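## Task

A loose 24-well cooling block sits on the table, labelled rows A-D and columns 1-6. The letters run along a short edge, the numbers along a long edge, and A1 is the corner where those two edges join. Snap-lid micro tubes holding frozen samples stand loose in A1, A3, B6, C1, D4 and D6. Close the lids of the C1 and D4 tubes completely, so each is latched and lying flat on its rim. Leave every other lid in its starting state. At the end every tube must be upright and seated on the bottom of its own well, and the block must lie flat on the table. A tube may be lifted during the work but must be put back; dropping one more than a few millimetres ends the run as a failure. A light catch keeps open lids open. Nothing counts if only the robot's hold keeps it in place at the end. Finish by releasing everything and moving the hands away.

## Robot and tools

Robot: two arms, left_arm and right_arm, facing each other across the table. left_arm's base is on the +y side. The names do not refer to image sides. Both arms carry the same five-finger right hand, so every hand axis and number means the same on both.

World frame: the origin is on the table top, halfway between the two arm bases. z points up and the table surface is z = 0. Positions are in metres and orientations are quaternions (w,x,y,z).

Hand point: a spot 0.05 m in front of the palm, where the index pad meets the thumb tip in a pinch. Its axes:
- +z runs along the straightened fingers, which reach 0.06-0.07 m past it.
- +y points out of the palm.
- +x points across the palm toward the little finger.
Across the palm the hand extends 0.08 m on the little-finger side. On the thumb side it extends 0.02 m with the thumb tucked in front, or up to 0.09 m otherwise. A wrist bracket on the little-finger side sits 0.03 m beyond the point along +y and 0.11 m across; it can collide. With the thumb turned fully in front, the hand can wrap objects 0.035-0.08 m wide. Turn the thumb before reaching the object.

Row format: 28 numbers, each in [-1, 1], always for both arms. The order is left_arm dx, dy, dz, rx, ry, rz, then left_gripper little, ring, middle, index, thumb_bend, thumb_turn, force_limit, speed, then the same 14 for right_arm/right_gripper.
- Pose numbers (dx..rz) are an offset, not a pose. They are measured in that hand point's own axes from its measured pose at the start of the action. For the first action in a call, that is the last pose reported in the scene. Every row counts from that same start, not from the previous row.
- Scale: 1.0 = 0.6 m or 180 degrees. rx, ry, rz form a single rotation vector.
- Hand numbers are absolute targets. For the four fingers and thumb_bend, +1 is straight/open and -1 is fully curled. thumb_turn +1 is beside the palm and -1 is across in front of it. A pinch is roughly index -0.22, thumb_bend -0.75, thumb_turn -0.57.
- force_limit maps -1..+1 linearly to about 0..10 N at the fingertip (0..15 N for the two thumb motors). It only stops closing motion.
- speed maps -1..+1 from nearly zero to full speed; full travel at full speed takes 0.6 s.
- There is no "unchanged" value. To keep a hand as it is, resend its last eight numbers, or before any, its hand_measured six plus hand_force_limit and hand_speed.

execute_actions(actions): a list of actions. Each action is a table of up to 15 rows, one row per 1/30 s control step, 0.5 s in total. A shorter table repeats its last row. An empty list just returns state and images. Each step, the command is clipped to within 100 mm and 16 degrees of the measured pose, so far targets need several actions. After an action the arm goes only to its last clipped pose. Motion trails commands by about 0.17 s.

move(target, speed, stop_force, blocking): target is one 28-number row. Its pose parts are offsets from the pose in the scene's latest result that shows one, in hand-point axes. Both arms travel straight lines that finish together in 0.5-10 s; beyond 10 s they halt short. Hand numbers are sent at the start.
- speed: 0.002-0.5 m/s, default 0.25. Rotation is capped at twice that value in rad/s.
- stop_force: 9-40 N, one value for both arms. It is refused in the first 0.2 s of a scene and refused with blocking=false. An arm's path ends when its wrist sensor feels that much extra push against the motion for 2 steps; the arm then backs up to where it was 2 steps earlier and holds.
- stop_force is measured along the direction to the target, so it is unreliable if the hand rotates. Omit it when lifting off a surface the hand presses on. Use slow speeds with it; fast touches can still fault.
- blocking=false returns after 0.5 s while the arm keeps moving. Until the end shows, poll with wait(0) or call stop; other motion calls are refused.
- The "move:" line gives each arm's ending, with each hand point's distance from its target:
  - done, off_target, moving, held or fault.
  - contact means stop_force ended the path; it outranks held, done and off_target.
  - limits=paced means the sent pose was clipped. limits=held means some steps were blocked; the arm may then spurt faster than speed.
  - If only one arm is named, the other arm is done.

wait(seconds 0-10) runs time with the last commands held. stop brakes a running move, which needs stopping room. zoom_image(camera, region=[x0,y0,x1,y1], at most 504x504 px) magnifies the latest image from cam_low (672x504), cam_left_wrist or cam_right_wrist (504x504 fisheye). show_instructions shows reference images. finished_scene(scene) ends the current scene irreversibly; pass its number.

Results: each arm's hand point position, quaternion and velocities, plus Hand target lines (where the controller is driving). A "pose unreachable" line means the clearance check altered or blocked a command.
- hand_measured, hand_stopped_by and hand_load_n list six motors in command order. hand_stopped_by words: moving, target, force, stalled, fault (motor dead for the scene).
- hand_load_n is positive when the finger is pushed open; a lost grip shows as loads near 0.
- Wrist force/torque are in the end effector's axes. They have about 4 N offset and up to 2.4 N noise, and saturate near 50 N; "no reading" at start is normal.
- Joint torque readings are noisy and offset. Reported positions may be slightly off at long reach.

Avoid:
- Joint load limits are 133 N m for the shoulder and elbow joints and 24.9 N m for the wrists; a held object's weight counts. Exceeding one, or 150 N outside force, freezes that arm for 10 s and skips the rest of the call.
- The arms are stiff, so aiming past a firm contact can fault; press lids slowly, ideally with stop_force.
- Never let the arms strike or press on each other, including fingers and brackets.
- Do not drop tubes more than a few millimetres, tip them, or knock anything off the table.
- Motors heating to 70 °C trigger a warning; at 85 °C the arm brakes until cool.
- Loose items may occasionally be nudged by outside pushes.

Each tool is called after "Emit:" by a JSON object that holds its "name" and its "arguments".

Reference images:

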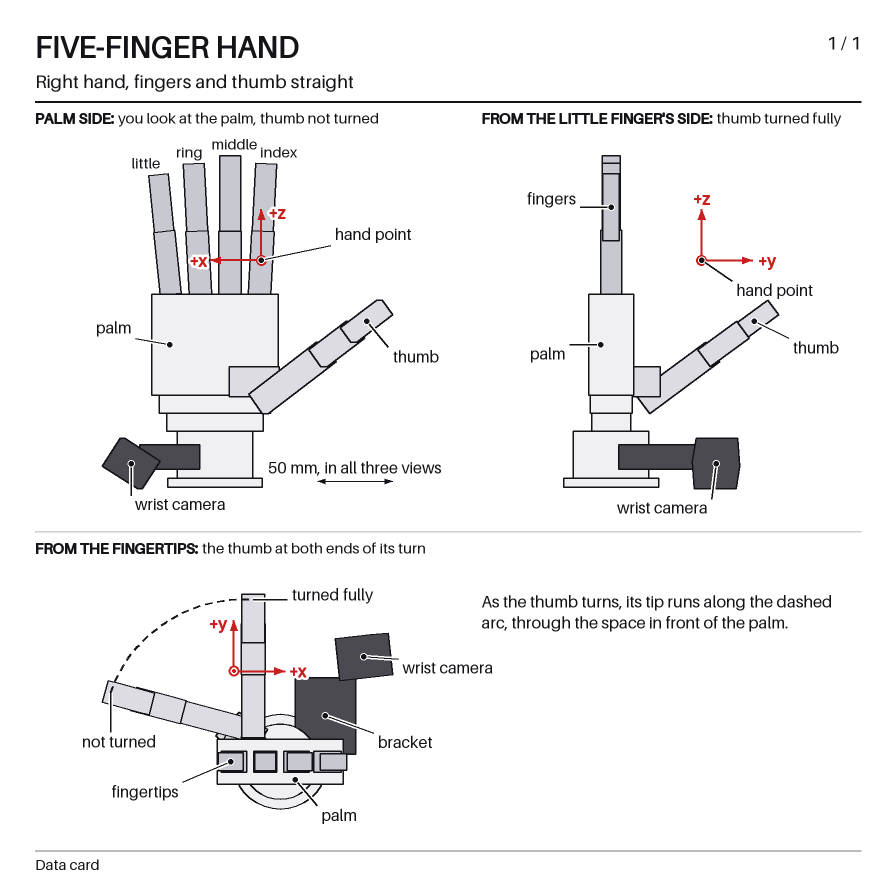

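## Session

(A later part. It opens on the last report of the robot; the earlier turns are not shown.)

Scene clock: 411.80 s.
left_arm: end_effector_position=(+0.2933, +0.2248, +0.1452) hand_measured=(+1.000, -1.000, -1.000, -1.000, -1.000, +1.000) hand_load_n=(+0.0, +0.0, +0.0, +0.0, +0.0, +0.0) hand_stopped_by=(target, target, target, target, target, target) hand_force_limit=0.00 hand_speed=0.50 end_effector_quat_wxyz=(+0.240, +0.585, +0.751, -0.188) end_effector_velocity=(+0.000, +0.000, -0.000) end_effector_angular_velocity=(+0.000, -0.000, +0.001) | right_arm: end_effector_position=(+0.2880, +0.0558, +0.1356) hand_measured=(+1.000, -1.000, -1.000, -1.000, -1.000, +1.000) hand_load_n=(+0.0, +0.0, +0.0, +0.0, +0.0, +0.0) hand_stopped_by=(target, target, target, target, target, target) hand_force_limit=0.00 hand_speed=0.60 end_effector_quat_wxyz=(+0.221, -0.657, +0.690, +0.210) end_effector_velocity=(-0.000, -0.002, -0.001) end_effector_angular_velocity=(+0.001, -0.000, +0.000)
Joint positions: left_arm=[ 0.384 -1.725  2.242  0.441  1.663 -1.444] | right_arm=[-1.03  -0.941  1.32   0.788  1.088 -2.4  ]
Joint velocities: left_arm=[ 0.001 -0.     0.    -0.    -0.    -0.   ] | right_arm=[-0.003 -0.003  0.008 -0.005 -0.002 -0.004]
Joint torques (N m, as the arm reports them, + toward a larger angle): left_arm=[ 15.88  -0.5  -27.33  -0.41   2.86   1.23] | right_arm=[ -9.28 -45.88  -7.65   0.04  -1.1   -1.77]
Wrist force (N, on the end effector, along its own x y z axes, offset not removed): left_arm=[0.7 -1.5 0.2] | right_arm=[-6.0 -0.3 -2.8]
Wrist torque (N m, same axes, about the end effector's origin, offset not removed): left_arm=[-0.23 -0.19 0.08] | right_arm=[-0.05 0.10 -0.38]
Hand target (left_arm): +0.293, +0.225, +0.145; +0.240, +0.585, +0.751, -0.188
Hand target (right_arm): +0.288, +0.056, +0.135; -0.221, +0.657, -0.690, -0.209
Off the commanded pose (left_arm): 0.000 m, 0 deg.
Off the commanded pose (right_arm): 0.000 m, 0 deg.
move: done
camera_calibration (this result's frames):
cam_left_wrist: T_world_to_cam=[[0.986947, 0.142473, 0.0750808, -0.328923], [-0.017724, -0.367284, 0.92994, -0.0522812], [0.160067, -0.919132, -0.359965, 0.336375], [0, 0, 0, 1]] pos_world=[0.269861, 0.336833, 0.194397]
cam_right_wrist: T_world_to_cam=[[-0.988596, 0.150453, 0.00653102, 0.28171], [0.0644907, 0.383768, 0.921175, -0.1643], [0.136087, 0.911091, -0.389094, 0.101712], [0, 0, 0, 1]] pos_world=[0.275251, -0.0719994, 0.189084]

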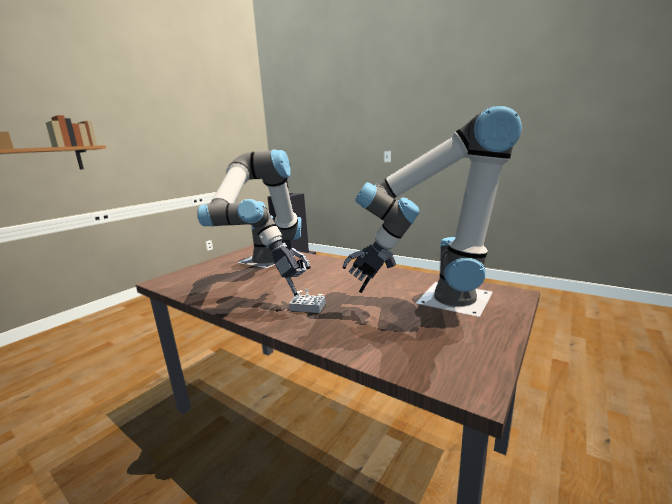

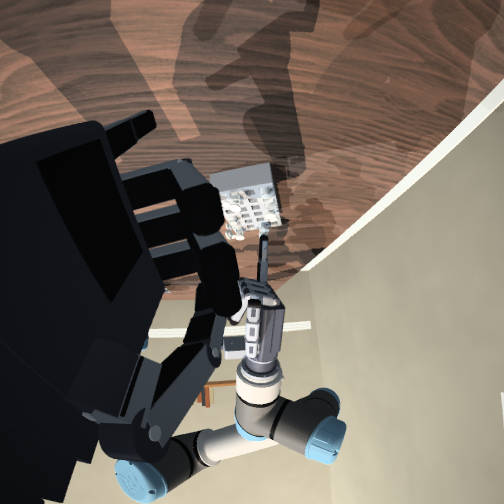

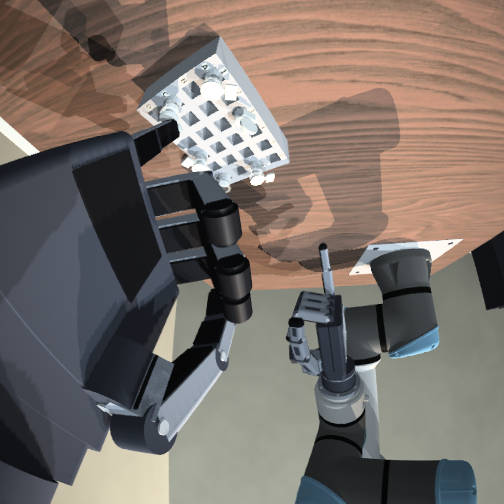

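Emit:
{"name": "move", "arguments": {"target": [0,0,0,0,0,0,1,-1,-1,-1,-1,1,0,0.5, -0.0039,0,-0.0054,0,0,0,1,-1,-1,-1,-1,1,0,0.6], "speed": 0.015}}

Emit:
{"name": "move", "arguments": {"target": [0,0,0,0,0,0,1,-1,-1,-1,-1,1,0,0.5, 0.0061,0,-0.0044,0,0,0,1,-1,-1,-1,-1,1,0,0.6], "speed": 0.015}}

Emit:
{"name": "zoom_image", "arguments": {"camera": "cam_right_wrist", "region": [115, 40, 235, 160]}}

Emit:
{"name": "zoom_image", "arguments": {"camera": "cam_left_wrist", "region": [235, 200, 295, 260]}}

Emit:
{"name": "zoom_image", "arguments": {"camera": "cam_low", "region": [280, 280, 330, 318]}}

Scene clock: 419.10 s.
left_arm: end_effector_position=(+0.2933, +0.2248, +0.1452) hand_measured=(+1.000, -1.000, -1.000, -1.000, -1.000, +1.000) hand_load_n=(+0.0, +0.0, +0.0, +0.0, +0.0, +0.0) hand_stopped_by=(target, target, target, target, target, target) hand_force_limit=0.00 hand_speed=0.50 end_effector_quat_wxyz=(+0.240, +0.585, +0.751, -0.188) end_effector_velocity=(+0.000, -0.000, +0.000) end_effector_angular_velocity=(-0.001, -0.001, +0.001) | right_arm: end_effector_position=(+0.2880, +0.0558, +0.1394) hand_measured=(+1.000, -1.000, -1.000, -1.000, -1.000, +1.000) hand_load_n=(+0.0, +0.0, +0.0, +0.0, +0.0, +0.0) hand_stopped_by=(target, target, target, target, target, target) hand_force_limit=0.00 hand_speed=0.60 end_effector_quat_wxyz=(+0.221, -0.657, +0.690, +0.210) end_effector_velocity=(+0.000, +0.000, +0.003) end_effector_angular_velocity=(+0.001, -0.001, +0.001)
Joint positions: left_arm=[ 0.384 -1.725  2.242  0.441  1.663 -1.444] | right_arm=[-1.031 -0.944  1.316  0.796  1.088 -2.4  ]
Joint velocities: left_arm=[ 0.    -0.    -0.001 -0.    -0.001 -0.001] | right_arm=[ 0.001 -0.002 -0.004  0.005  0.    -0.   ]
Joint torques (N m, as the arm reports them, + toward a larger angle): left_arm=[ 16.32  -0.39 -26.97  -0.59   2.68   1.4 ] | right_arm=[  6.38 -48.56 -23.73   3.4    0.55   1.47]
Wrist force (N, on the end effector, along its own x y z axes, offset not removed): left_arm=[0.0 -1.0 -0.9] | right_arm=[-0.9 -1.6 -0.3]
Wrist torque (N m, same axes, about the end effector's origin, offset not removed): left_arm=[-0.06 0.04 0.00] | right_arm=[-0.32 0.23 -0.20]
Hand target (left_arm): +0.293, +0.225, +0.145; +0.240, +0.585, +0.751, -0.188
Hand target (right_arm): +0.288, +0.056, +0.140; -0.221, +0.657, -0.690, -0.210
Off the commanded pose (left_arm): 0.000 m, 0 deg.
Off the commanded pose (right_arm): 0.000 m, 0 deg.
move: done
camera_calibration (this result's frames):
cam_left_wrist: T_world_to_cam=[[0.986947, 0.142473, 0.075081, -0.328923], [-0.0177241, -0.367285, 0.92994, -0.0522811], [0.160067, -0.919132, -0.359965, 0.336375], [0, 0, 0, 1]] pos_world=[0.269861, 0.336833, 0.194397]
cam_right_wrist: T_world_to_cam=[[-0.988589, 0.150496, 0.0065425, 0.281699], [0.0645149, 0.383743, 0.921183, -0.167758], [0.136124, 0.911094, -0.389073, 0.103159], [0, 0, 0, 1]] pos_world=[0.275265, -0.0720061, 0.192829]

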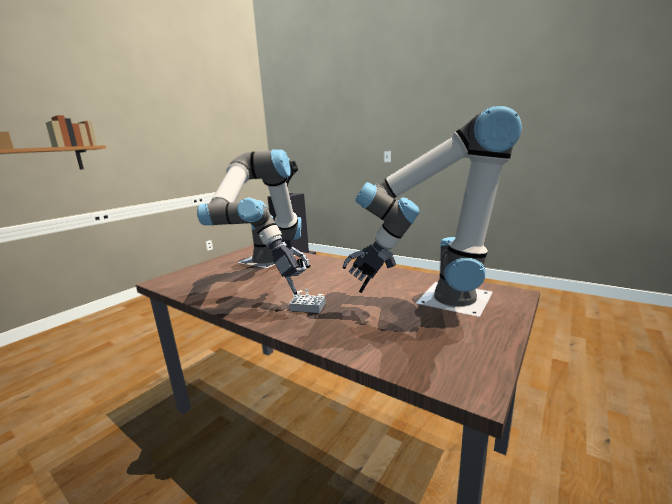

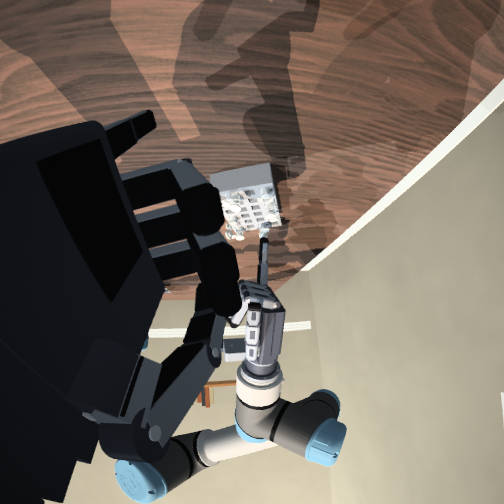

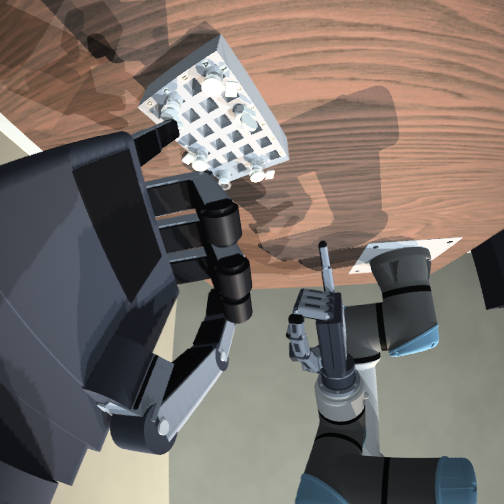

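Scene clock: 419.80 s.
left_arm: end_effector_position=(+0.2933, +0.2248, +0.1452) hand_measured=(+1.000, -1.000, -1.000, -1.000, -1.000, +1.000) hand_load_n=(+0.0, +0.0, +0.0, +0.0, +0.0, +0.0) hand_stopped_by=(target, target, target, target, target, target) hand_force_limit=0.00 hand_speed=0.50 end_effector_quat_wxyz=(+0.240, +0.585, +0.751, -0.188) end_effector_velocity=(+0.001, -0.000, +0.001) end_effector_angular_velocity=(+0.000, -0.001, +0.001) | right_arm: end_effector_position=(+0.2878, +0.0516, +0.1394) hand_measured=(+1.000, -1.000, -1.000, -1.000, -1.000, +1.000) hand_load_n=(+0.0, +0.0, +0.0, +0.0, +0.0, +0.0) hand_stopped_by=(target, target, target, target, target, target) hand_force_limit=0.00 hand_speed=0.60 end_effector_quat_wxyz=(+0.221, -0.657, +0.690, +0.210) end_effector_velocity=(-0.000, -0.002, +0.001) end_effector_angular_velocity=(+0.001, -0.000, +0.000)
Joint positions: left_arm=[ 0.384 -1.725  2.242  0.441  1.663 -1.444] | right_arm=[-1.037 -0.952  1.328  0.793  1.085 -2.407]
Joint velocities: left_arm=[ 0.    -0.    -0.001  0.001 -0.001  0.   ] | right_arm=[-0.003 -0.004  0.006 -0.002 -0.002 -0.003]
Joint torques (N m, as the arm reports them, + toward a larger angle): left_arm=[ 15.43  -0.09 -26.26  -0.44   2.81   1.31] | right_arm=[ -8.6  -48.45 -11.88  -0.54  -2.32  -1.43]
Wrist force (N, on the end effector, along its own x y z axes, offset not removed): left_arm=[-0.4 -0.9 1.1] | right_arm=[-0.5 -1.0 -0.3]
Wrist torque (N m, same axes, about the end effector's origin, offset not removed): left_arm=[-0.34 0.11 -0.12] | right_arm=[-0.19 0.19 -0.17]
Hand target (left_arm): +0.293, +0.225, +0.145; +0.240, +0.585, +0.751, -0.188
Hand target (right_arm): +0.288, +0.051, +0.139; -0.221, +0.657, -0.690, -0.210
Off the commanded pose (left_arm): 0.000 m, 0 deg.
Off the commanded pose (right_arm): 0.000 m, 0 deg.
move: done
camera_calibration (this result's frames):
cam_left_wrist: T_world_to_cam=[[0.986947, 0.142473, 0.0750808, -0.328923], [-0.0177239, -0.367285, 0.92994, -0.0522811], [0.160067, -0.919132, -0.359965, 0.336375], [0, 0, 0, 1]] pos_world=[0.269861, 0.336833, 0.194397]
cam_right_wrist: T_world_to_cam=[[-0.988591, 0.150483, 0.00656014, 0.282122], [0.0645283, 0.383757, 0.921177, -0.166145], [0.136104, 0.91109, -0.389089, 0.107062], [0, 0, 0, 1]] pos_world=[0.275053, -0.076238, 0.192855]

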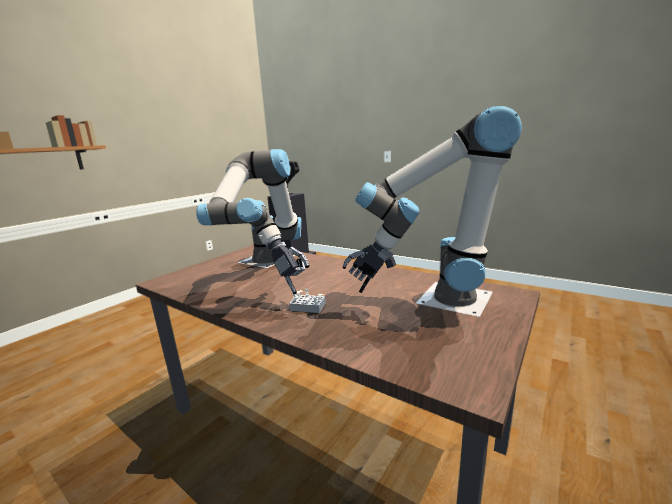

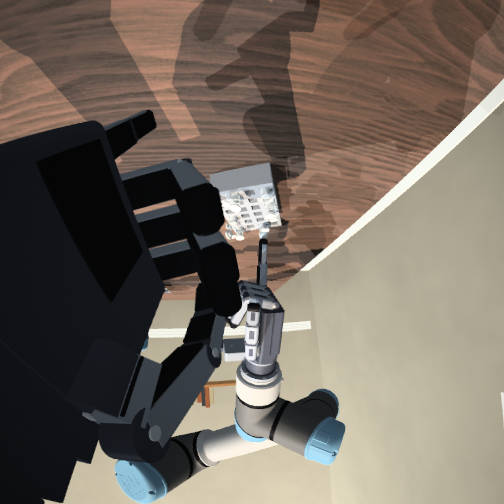

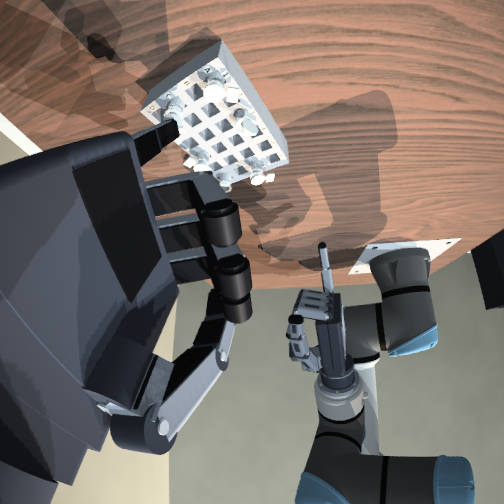

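Region (115, 40, 235, 160) of cam_right_wrist's 504x504 image, scaled by 4.200, with more detail than that image has.

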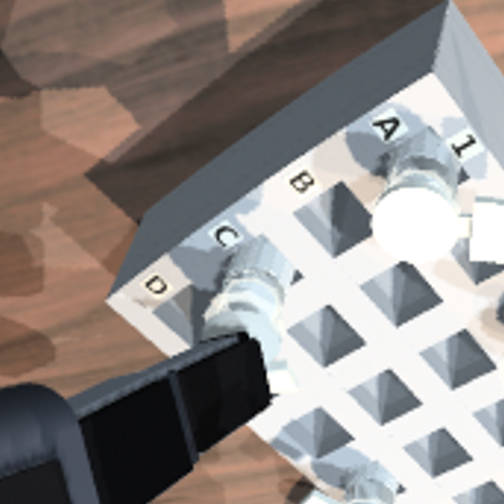

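Region (235, 200, 295, 260) of cam_left_wrist's 504x504 image, scaled by 8.400, with more detail than that image has.

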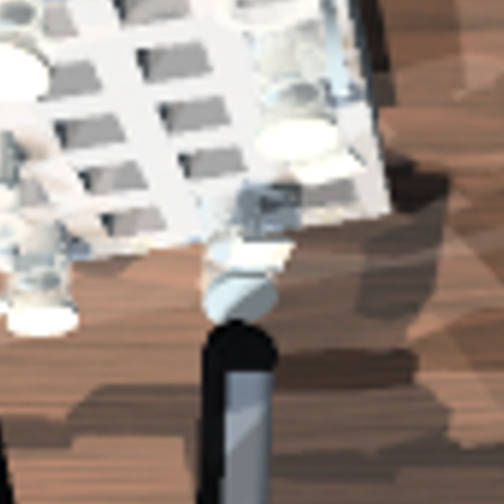

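Region (280, 280, 330, 318) of cam_low's 672x504 image, scaled by 10.080, with more detail than that image has; it fills the top 383 rows of this view, and the rest is white.

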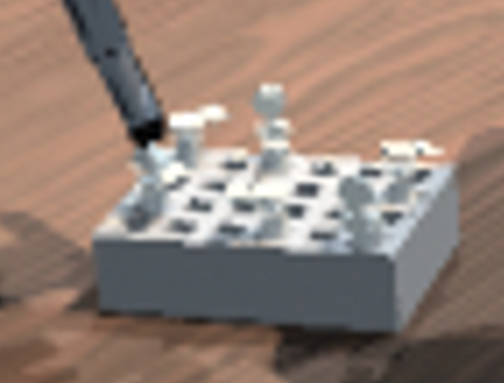

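Emit:
{"name": "move", "arguments": {"target": [0,0,0,0,0,0,1,-1,-1,-1,-1,1,0,0.5, 0.0137,0,0.0148,0,0,0,1,-1,-1,-1,-1,1,0,0.6], "speed": 0.005, "stop_force": 20}}

Emit:
{"name": "zoom_image", "arguments": {"camera": "cam_right_wrist", "region": [115, 40, 235, 160]}}

Emit:
{"name": "zoom_image", "arguments": {"camera": "cam_left_wrist", "region": [235, 200, 295, 260]}}

Emit:
{"name": "zoom_image", "arguments": {"camera": "cam_low", "region": [280, 280, 330, 318]}}

Scene clock: 429.47 s.
left_arm: end_effector_position=(+0.2933, +0.2248, +0.1452) hand_measured=(+1.000, -1.000, -1.000, -1.000, -1.000, +1.000) hand_load_n=(+0.0, +0.0, +0.0, +0.0, +0.0, +0.0) hand_stopped_by=(target, target, target, target, target, target) hand_force_limit=0.00 hand_speed=0.50 end_effector_quat_wxyz=(+0.240, +0.585, +0.751, -0.188) end_effector_velocity=(-0.001, +0.001, -0.001) end_effector_angular_velocity=(+0.001, +0.002, -0.001) | right_arm: end_effector_position=(+0.2878, +0.0506, +0.1325) hand_measured=(+1.000, -1.000, -1.000, -1.000, -1.000, +1.000) hand_load_n=(-0.5, +0.0, +0.0, +0.0, +0.0, +0.0) hand_stopped_by=(target, target, target, target, target, target) hand_force_limit=0.00 hand_speed=0.60 end_effector_quat_wxyz=(+0.221, -0.657, +0.690, +0.210) end_effector_velocity=(-0.000, +0.000, +0.003) end_effector_angular_velocity=(+0.000, +0.000, +0.002)
Joint positions: left_arm=[ 0.384 -1.725  2.242  0.441  1.663 -1.444] | right_arm=[-1.039 -0.947  1.34   0.778  1.085 -2.408]
Joint velocities: left_arm=[ 0.     0.     0.003 -0.001  0.002  0.   ] | right_arm=[ 0.001 -0.001 -0.005  0.006 -0.001 -0.001]
Joint torques (N m, as the arm reports them, + toward a larger angle): left_arm=[ 15.63   0.28 -25.92  -0.4    2.97   1.3 ] | right_arm=[ -3.12 -36.68 -15.87   2.96   0.57  -0.88]
Wrist force (N, on the end effector, along its own x y z axes, offset not removed): left_arm=[-0.5 -1.7 -0.9] | right_arm=[-13.0 -0.5 -22.6]
Wrist torque (N m, same axes, about the end effector's origin, offset not removed): left_arm=[-0.22 0.12 0.05] | right_arm=[1.13 1.09 -0.80]
Hand target (left_arm): +0.293, +0.225, +0.145; +0.240, +0.585, +0.751, -0.188
Hand target (right_arm): +0.288, +0.051, +0.133; -0.221, +0.657, -0.690, -0.210
Off the commanded pose (left_arm): 0.000 m, 0 deg.
Off the commanded pose (right_arm): 0.005 m, 0 deg.
move: contact (right_arm)
camera_calibration (this result's frames):
cam_left_wrist: T_world_to_cam=[[0.986947, 0.142472, 0.0750811, -0.328923], [-0.0177244, -0.367284, 0.92994, -0.0522812], [0.160067, -0.919132, -0.359965, 0.336375], [0, 0, 0, 1]] pos_world=[0.269861, 0.336833, 0.194397]
cam_right_wrist: T_world_to_cam=[[-0.988597, 0.150442, 0.00654964, 0.282304], [0.0644816, 0.383621, 0.921237, -0.159401], [0.13608, 0.911154, -0.388947, 0.105264], [0, 0, 0, 1]] pos_world=[0.275039, -0.0772329, 0.18594]

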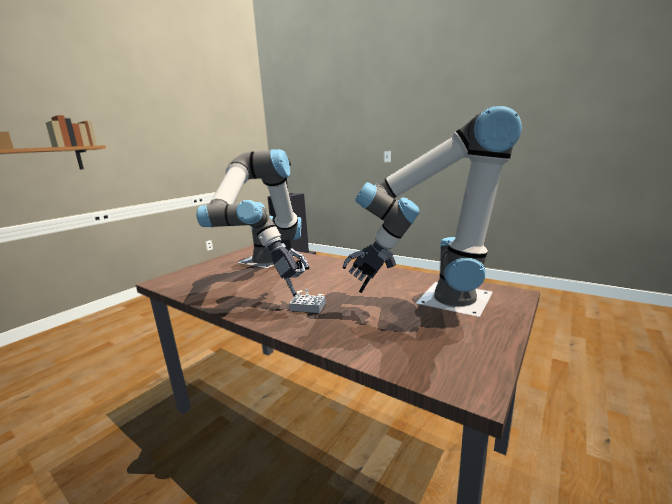

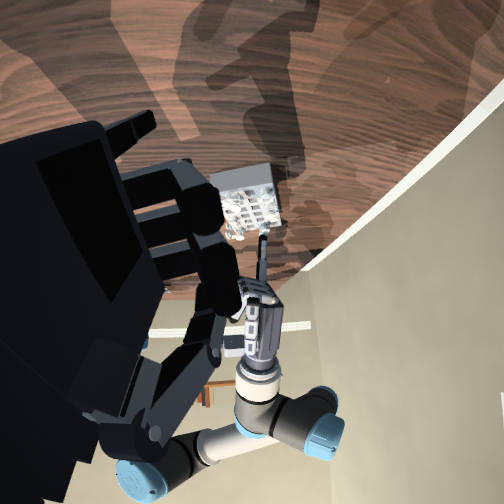

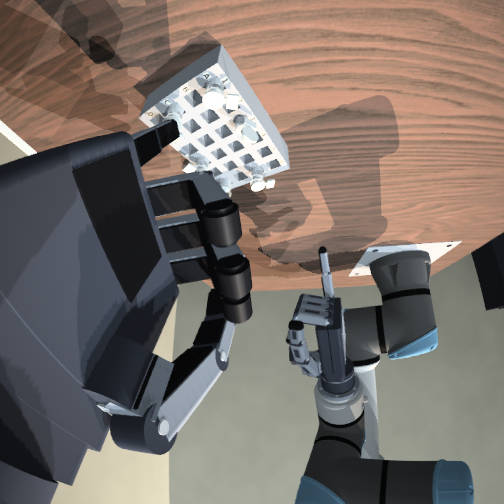

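Region (115, 40, 235, 160) of cam_right_wrist's 504x504 image, scaled by 4.200, with more detail than that image has.

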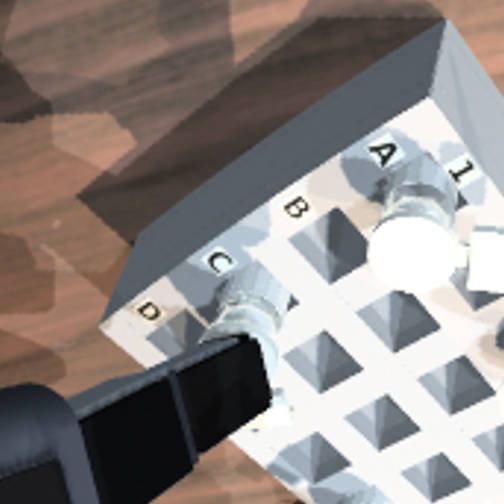

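Region (235, 200, 295, 260) of cam_left_wrist's 504x504 image, scaled by 8.400, with more detail than that image has.

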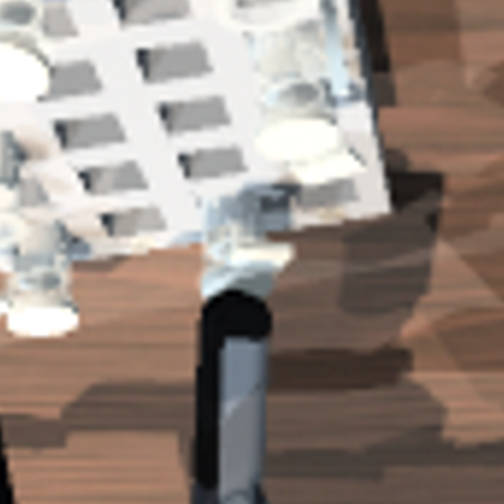

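Region (280, 280, 330, 318) of cam_low's 672x504 image, scaled by 10.080, with more detail than that image has; it fills the top 383 rows of this view, and the rest is white.

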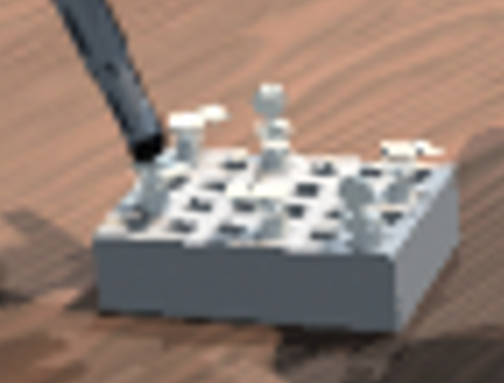

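Emit:
{"name": "move", "arguments": {"target": [0,0,0,0,0,0,1,-1,-1,-1,-1,1,0,0.5, -0.0145,0,-0.0204,0,0,0,1,-1,-1,-1,-1,1,0,0.6], "speed": 0.04}}

Emit:
{"name": "zoom_image", "arguments": {"camera": "cam_right_wrist", "region": [125, 40, 245, 160]}}

Emit:
{"name": "zoom_image", "arguments": {"camera": "cam_left_wrist", "region": [235, 200, 295, 260]}}

Emit:
{"name": "zoom_image", "arguments": {"camera": "cam_low", "region": [280, 280, 330, 318]}}

Scene clock: 433.90 s.
left_arm: end_effector_position=(+0.2933, +0.2248, +0.1452) hand_measured=(+1.000, -1.000, -1.000, -1.000, -1.000, +1.000) hand_load_n=(+0.0, +0.0, +0.0, +0.0, +0.0, +0.0) hand_stopped_by=(target, target, target, target, target, target) hand_force_limit=0.00 hand_speed=0.50 end_effector_quat_wxyz=(+0.240, +0.585, +0.751, -0.188) end_effector_velocity=(+0.000, +0.000, -0.000) end_effector_angular_velocity=(+0.000, +0.001, +0.001) | right_arm: end_effector_position=(+0.2877, +0.0506, +0.1473) hand_measured=(+1.000, -1.000, -1.000, -1.000, -1.000, +1.000) hand_load_n=(+0.0, +0.0, +0.0, +0.0, +0.0, +0.0) hand_stopped_by=(target, target, target, target, target, target) hand_force_limit=0.00 hand_speed=0.60 end_effector_quat_wxyz=(+0.221, -0.657, +0.690, +0.210) end_effector_velocity=(-0.000, -0.000, +0.002) end_effector_angular_velocity=(-0.000, +0.002, -0.001)
Joint positions: left_arm=[ 0.384 -1.725  2.242  0.441  1.663 -1.444] | right_arm=[-1.039 -0.96   1.322  0.81   1.085 -2.408]
Joint velocities: left_arm=[ 0.    -0.     0.     0.     0.    -0.001] | right_arm=[-0.    -0.002 -0.002  0.005 -0.     0.001]
Joint torques (N m, as the arm reports them, + toward a larger angle): left_arm=[ 15.66   0.86 -26.5   -0.29   2.9    1.26] | right_arm=[ -8.32 -48.03 -23.97   3.36  -2.3   -0.5 ]
Wrist force (N, on the end effector, along its own x y z axes, offset not removed): left_arm=[-0.8 0.5 -0.2] | right_arm=[-0.9 -1.4 1.3]
Wrist torque (N m, same axes, about the end effector's origin, offset not removed): left_arm=[0.11 -0.05 -0.08] | right_arm=[-0.38 0.16 -0.10]
Hand target (left_arm): +0.293, +0.225, +0.145; +0.240, +0.585, +0.751, -0.188
Hand target (right_arm): +0.288, +0.051, +0.148; -0.221, +0.657, -0.690, -0.210
Off the commanded pose (left_arm): 0.000 m, 0 deg.
Off the commanded pose (right_arm): 0.000 m, 0 deg.
move: done
camera_calibration (this result's frames):
cam_left_wrist: T_world_to_cam=[[0.986947, 0.142473, 0.0750807, -0.328923], [-0.0177238, -0.367285, 0.92994, -0.0522812], [0.160067, -0.919132, -0.359965, 0.336375], [0, 0, 0, 1]] pos_world=[0.269861, 0.336833, 0.194397]
cam_right_wrist: T_world_to_cam=[[-0.988598, 0.150433, 0.0066015, 0.282124], [0.0645244, 0.383608, 0.921239, -0.172996], [0.136052, 0.911161, -0.388941, 0.111], [0, 0, 0, 1]] pos_world=[0.274968, -0.0772167, 0.20068]

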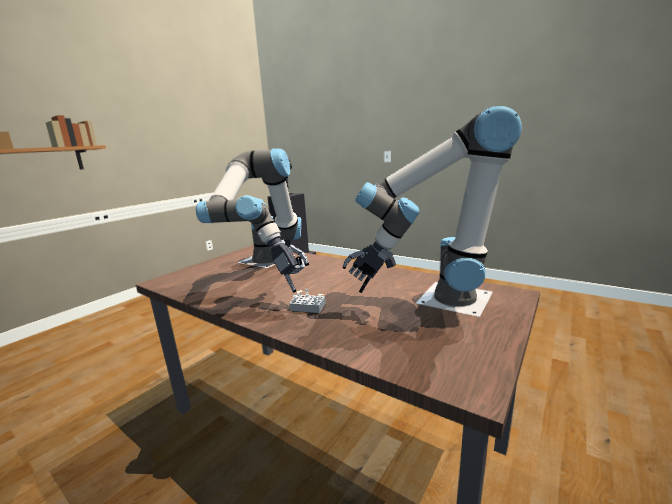

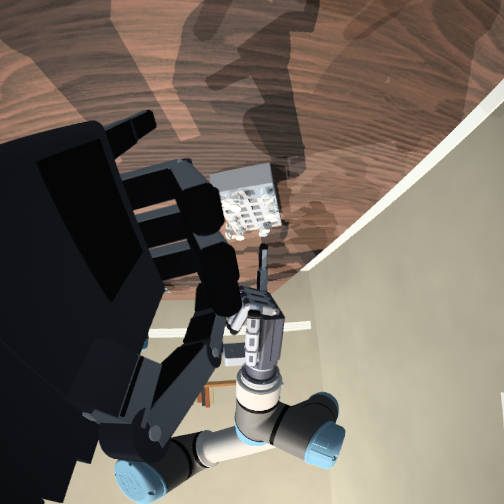

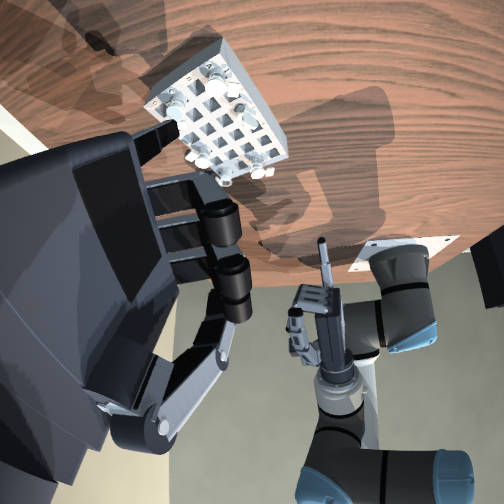

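Region (125, 40, 245, 160) of cam_right_wrist's 504x504 image, scaled by 4.200, with more detail than that image has.

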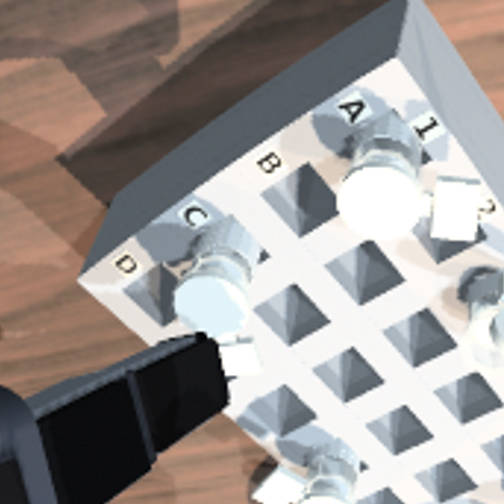

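Region (235, 200, 295, 260) of cam_left_wrist's 504x504 image, scaled by 8.400, with more detail than that image has.

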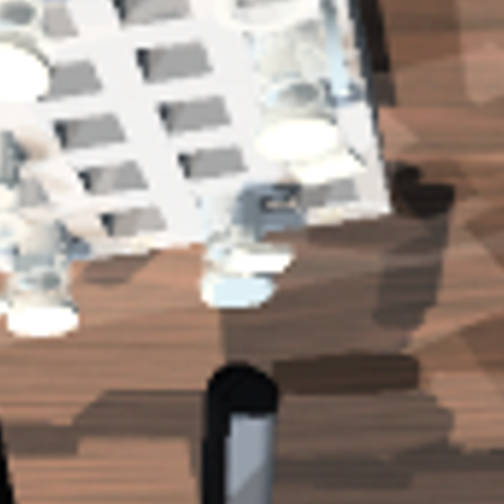

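Region (280, 280, 330, 318) of cam_low's 672x504 image, scaled by 10.080, with more detail than that image has; it fills the top 383 rows of this view, and the rest is white.

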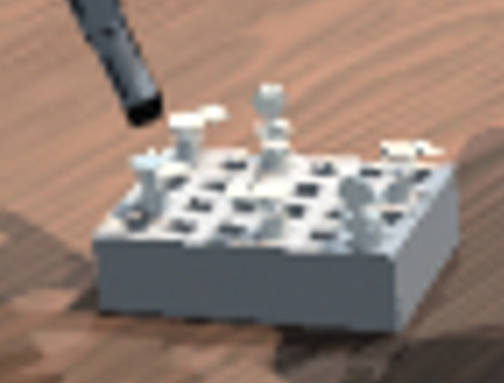

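Emit:
{"name": "zoom_image", "arguments": {"camera": "cam_left_wrist", "region": [232, 212, 282, 246]}}

Emit:
{"name": "zoom_image", "arguments": {"camera": "cam_right_wrist", "region": [155, 70, 245, 130]}}

Emit:
{"name": "zoom_image", "arguments": {"camera": "cam_low", "region": [288, 286, 328, 308]}}

Region (232, 212, 282, 246) of cam_left_wrist's 504x504 image, scaled by 10.080, with more detail than that image has; it fills the top 343 rows of this view, and the rest is white.

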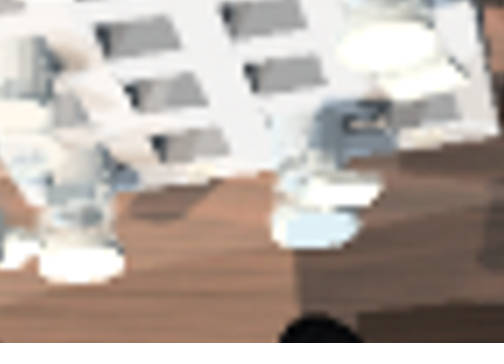

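Region (155, 70, 245, 130) of cam_right_wrist's 504x504 image, scaled by 5.600, with more detail than that image has.

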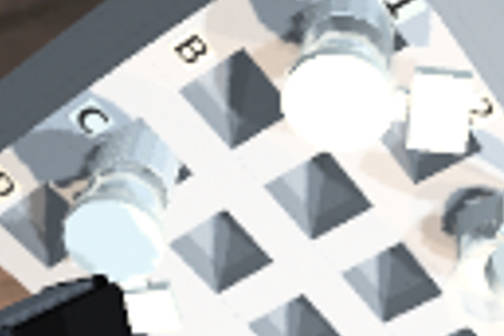

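Region (288, 286, 328, 308) of cam_low's 672x504 image, scaled by 12.600, with more detail than that image has; it fills the top 277 rows of this view, and the rest is white.

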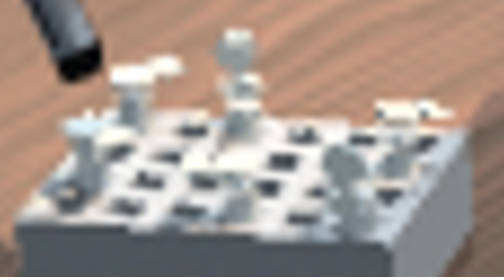

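Emit:
{"name": "move", "arguments": {"target": [0,0,-0.12,0,0,0,1,-1,-1,-1,-1,1,0,0.5, 0,0,-0.2,0,0,0,1,-1,-1,-1,-1,1,0,0.6], "speed": 0.25}}

Emit:
{"name": "zoom_image", "arguments": {"camera": "cam_right_wrist", "region": [150, 40, 300, 190]}}

Emit:
{"name": "zoom_image", "arguments": {"camera": "cam_low", "region": [280, 280, 330, 318]}}

Scene clock: 461.10 s.
left_arm: end_effector_position=(+0.2833, +0.2653, +0.2038) hand_measured=(+1.000, -1.000, -1.000, -1.000, -1.000, +1.000) hand_load_n=(+0.0, +0.0, +0.0, +0.0, +0.0, +0.0) hand_stopped_by=(target, target, target, target, target, target) hand_force_limit=0.00 hand_speed=0.50 end_effector_quat_wxyz=(+0.240, +0.586, +0.751, -0.188) end_effector_velocity=(-0.000, +0.002, +0.000) end_effector_angular_velocity=(+0.004, -0.000, +0.001) | right_arm: end_effector_position=(+0.2842, -0.0188, +0.2447) hand_measured=(+1.000, -1.000, -1.000, -1.000, -1.000, +1.000) hand_load_n=(+0.0, +0.0, +0.0, +0.0, +0.0, +0.0) hand_stopped_by=(target, target, target, target, target, target) hand_force_limit=0.00 hand_speed=0.60 end_effector_quat_wxyz=(+0.221, -0.657, +0.690, +0.210) end_effector_velocity=(-0.000, -0.002, +0.002) end_effector_angular_velocity=(+0.001, +0.001, +0.001)
Joint positions: left_arm=[ 0.427 -1.889  2.198  0.653  1.687 -1.409] | right_arm=[-1.157 -1.143  1.363  1.013  1.042 -2.535]
Joint velocities: left_arm=[ 0.    -0.003  0.001  0.006 -0.002  0.   ] | right_arm=[-0.003 -0.003  0.001  0.005 -0.002 -0.004]
Joint torques (N m, as the arm reports them, + toward a larger angle): left_arm=[ 15.19 -14.8  -29.61   3.12   2.95   1.49] | right_arm=[ -8.9  -43.04 -11.49   3.42  -2.27  -1.57]
Wrist force (N, on the end effector, along its own x y z axes, offset not removed): left_arm=[2.5 -0.9 2.1] | right_arm=[-1.7 -1.7 -0.7]
Wrist torque (N m, same axes, about the end effector's origin, offset not removed): left_arm=[-0.25 -0.44 0.12] | right_arm=[-0.33 0.38 -0.26]
Hand target (left_arm): +0.283, +0.265, +0.204; +0.240, +0.586, +0.751, -0.188
Hand target (right_arm): +0.284, -0.019, +0.245; -0.221, +0.657, -0.690, -0.210
Off the commanded pose (left_arm): 0.000 m, 0 deg.
Off the commanded pose (right_arm): 0.000 m, 0 deg.
move: done
camera_calibration (this result's frames):
cam_left_wrist: T_world_to_cam=[[0.98694, 0.142479, 0.0751656, -0.329228], [-0.0177944, -0.367325, 0.929922, -0.0920274], [0.160105, -0.919115, -0.359993, 0.3963], [0, 0, 0, 1]] pos_world=[0.259841, 0.377349, 0.25299]
cam_right_wrist: T_world_to_cam=[[-0.988602, 0.150401, 0.00680092, 0.288413], [0.0646832, 0.38351, 0.921269, -0.235976], [0.135952, 0.911208, -0.388867, 0.212634], [0, 0, 0, 1]] pos_world=[0.271481, -0.146632, 0.298122]

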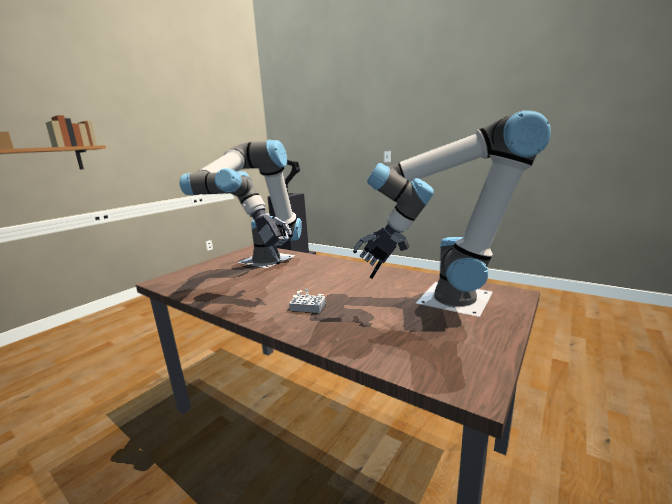

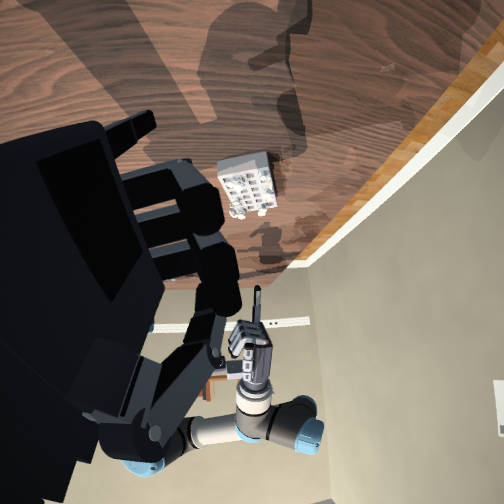

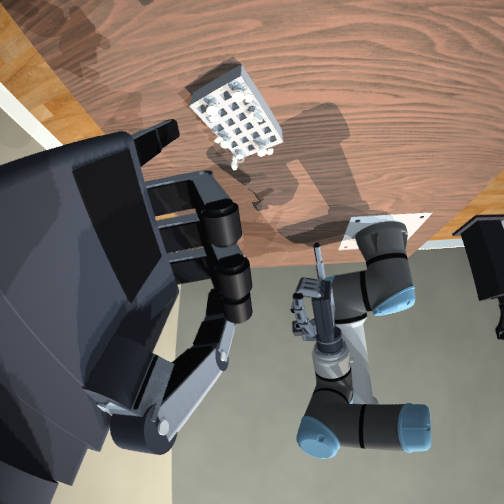

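Region (150, 40, 300, 190) of cam_right_wrist's 504x504 image, scaled by 3.360, with more detail than that image has.

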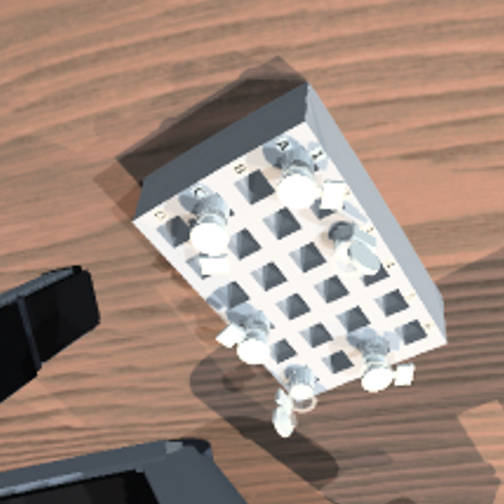

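Region (280, 280, 330, 318) of cam_low's 672x504 image, scaled by 10.080, with more detail than that image has; it fills the top 383 rows of this view, and the rest is white.

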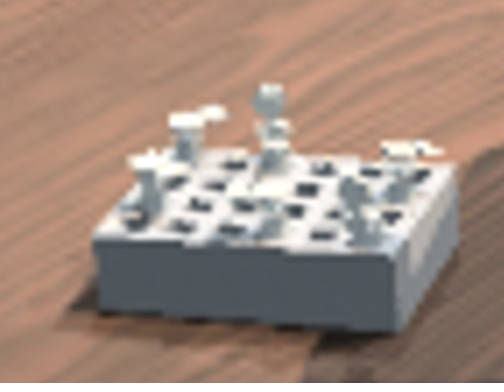

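Emit:
{"name": "finished_scene", "arguments": {"scene": 1}}

The scene is finished: the task was done.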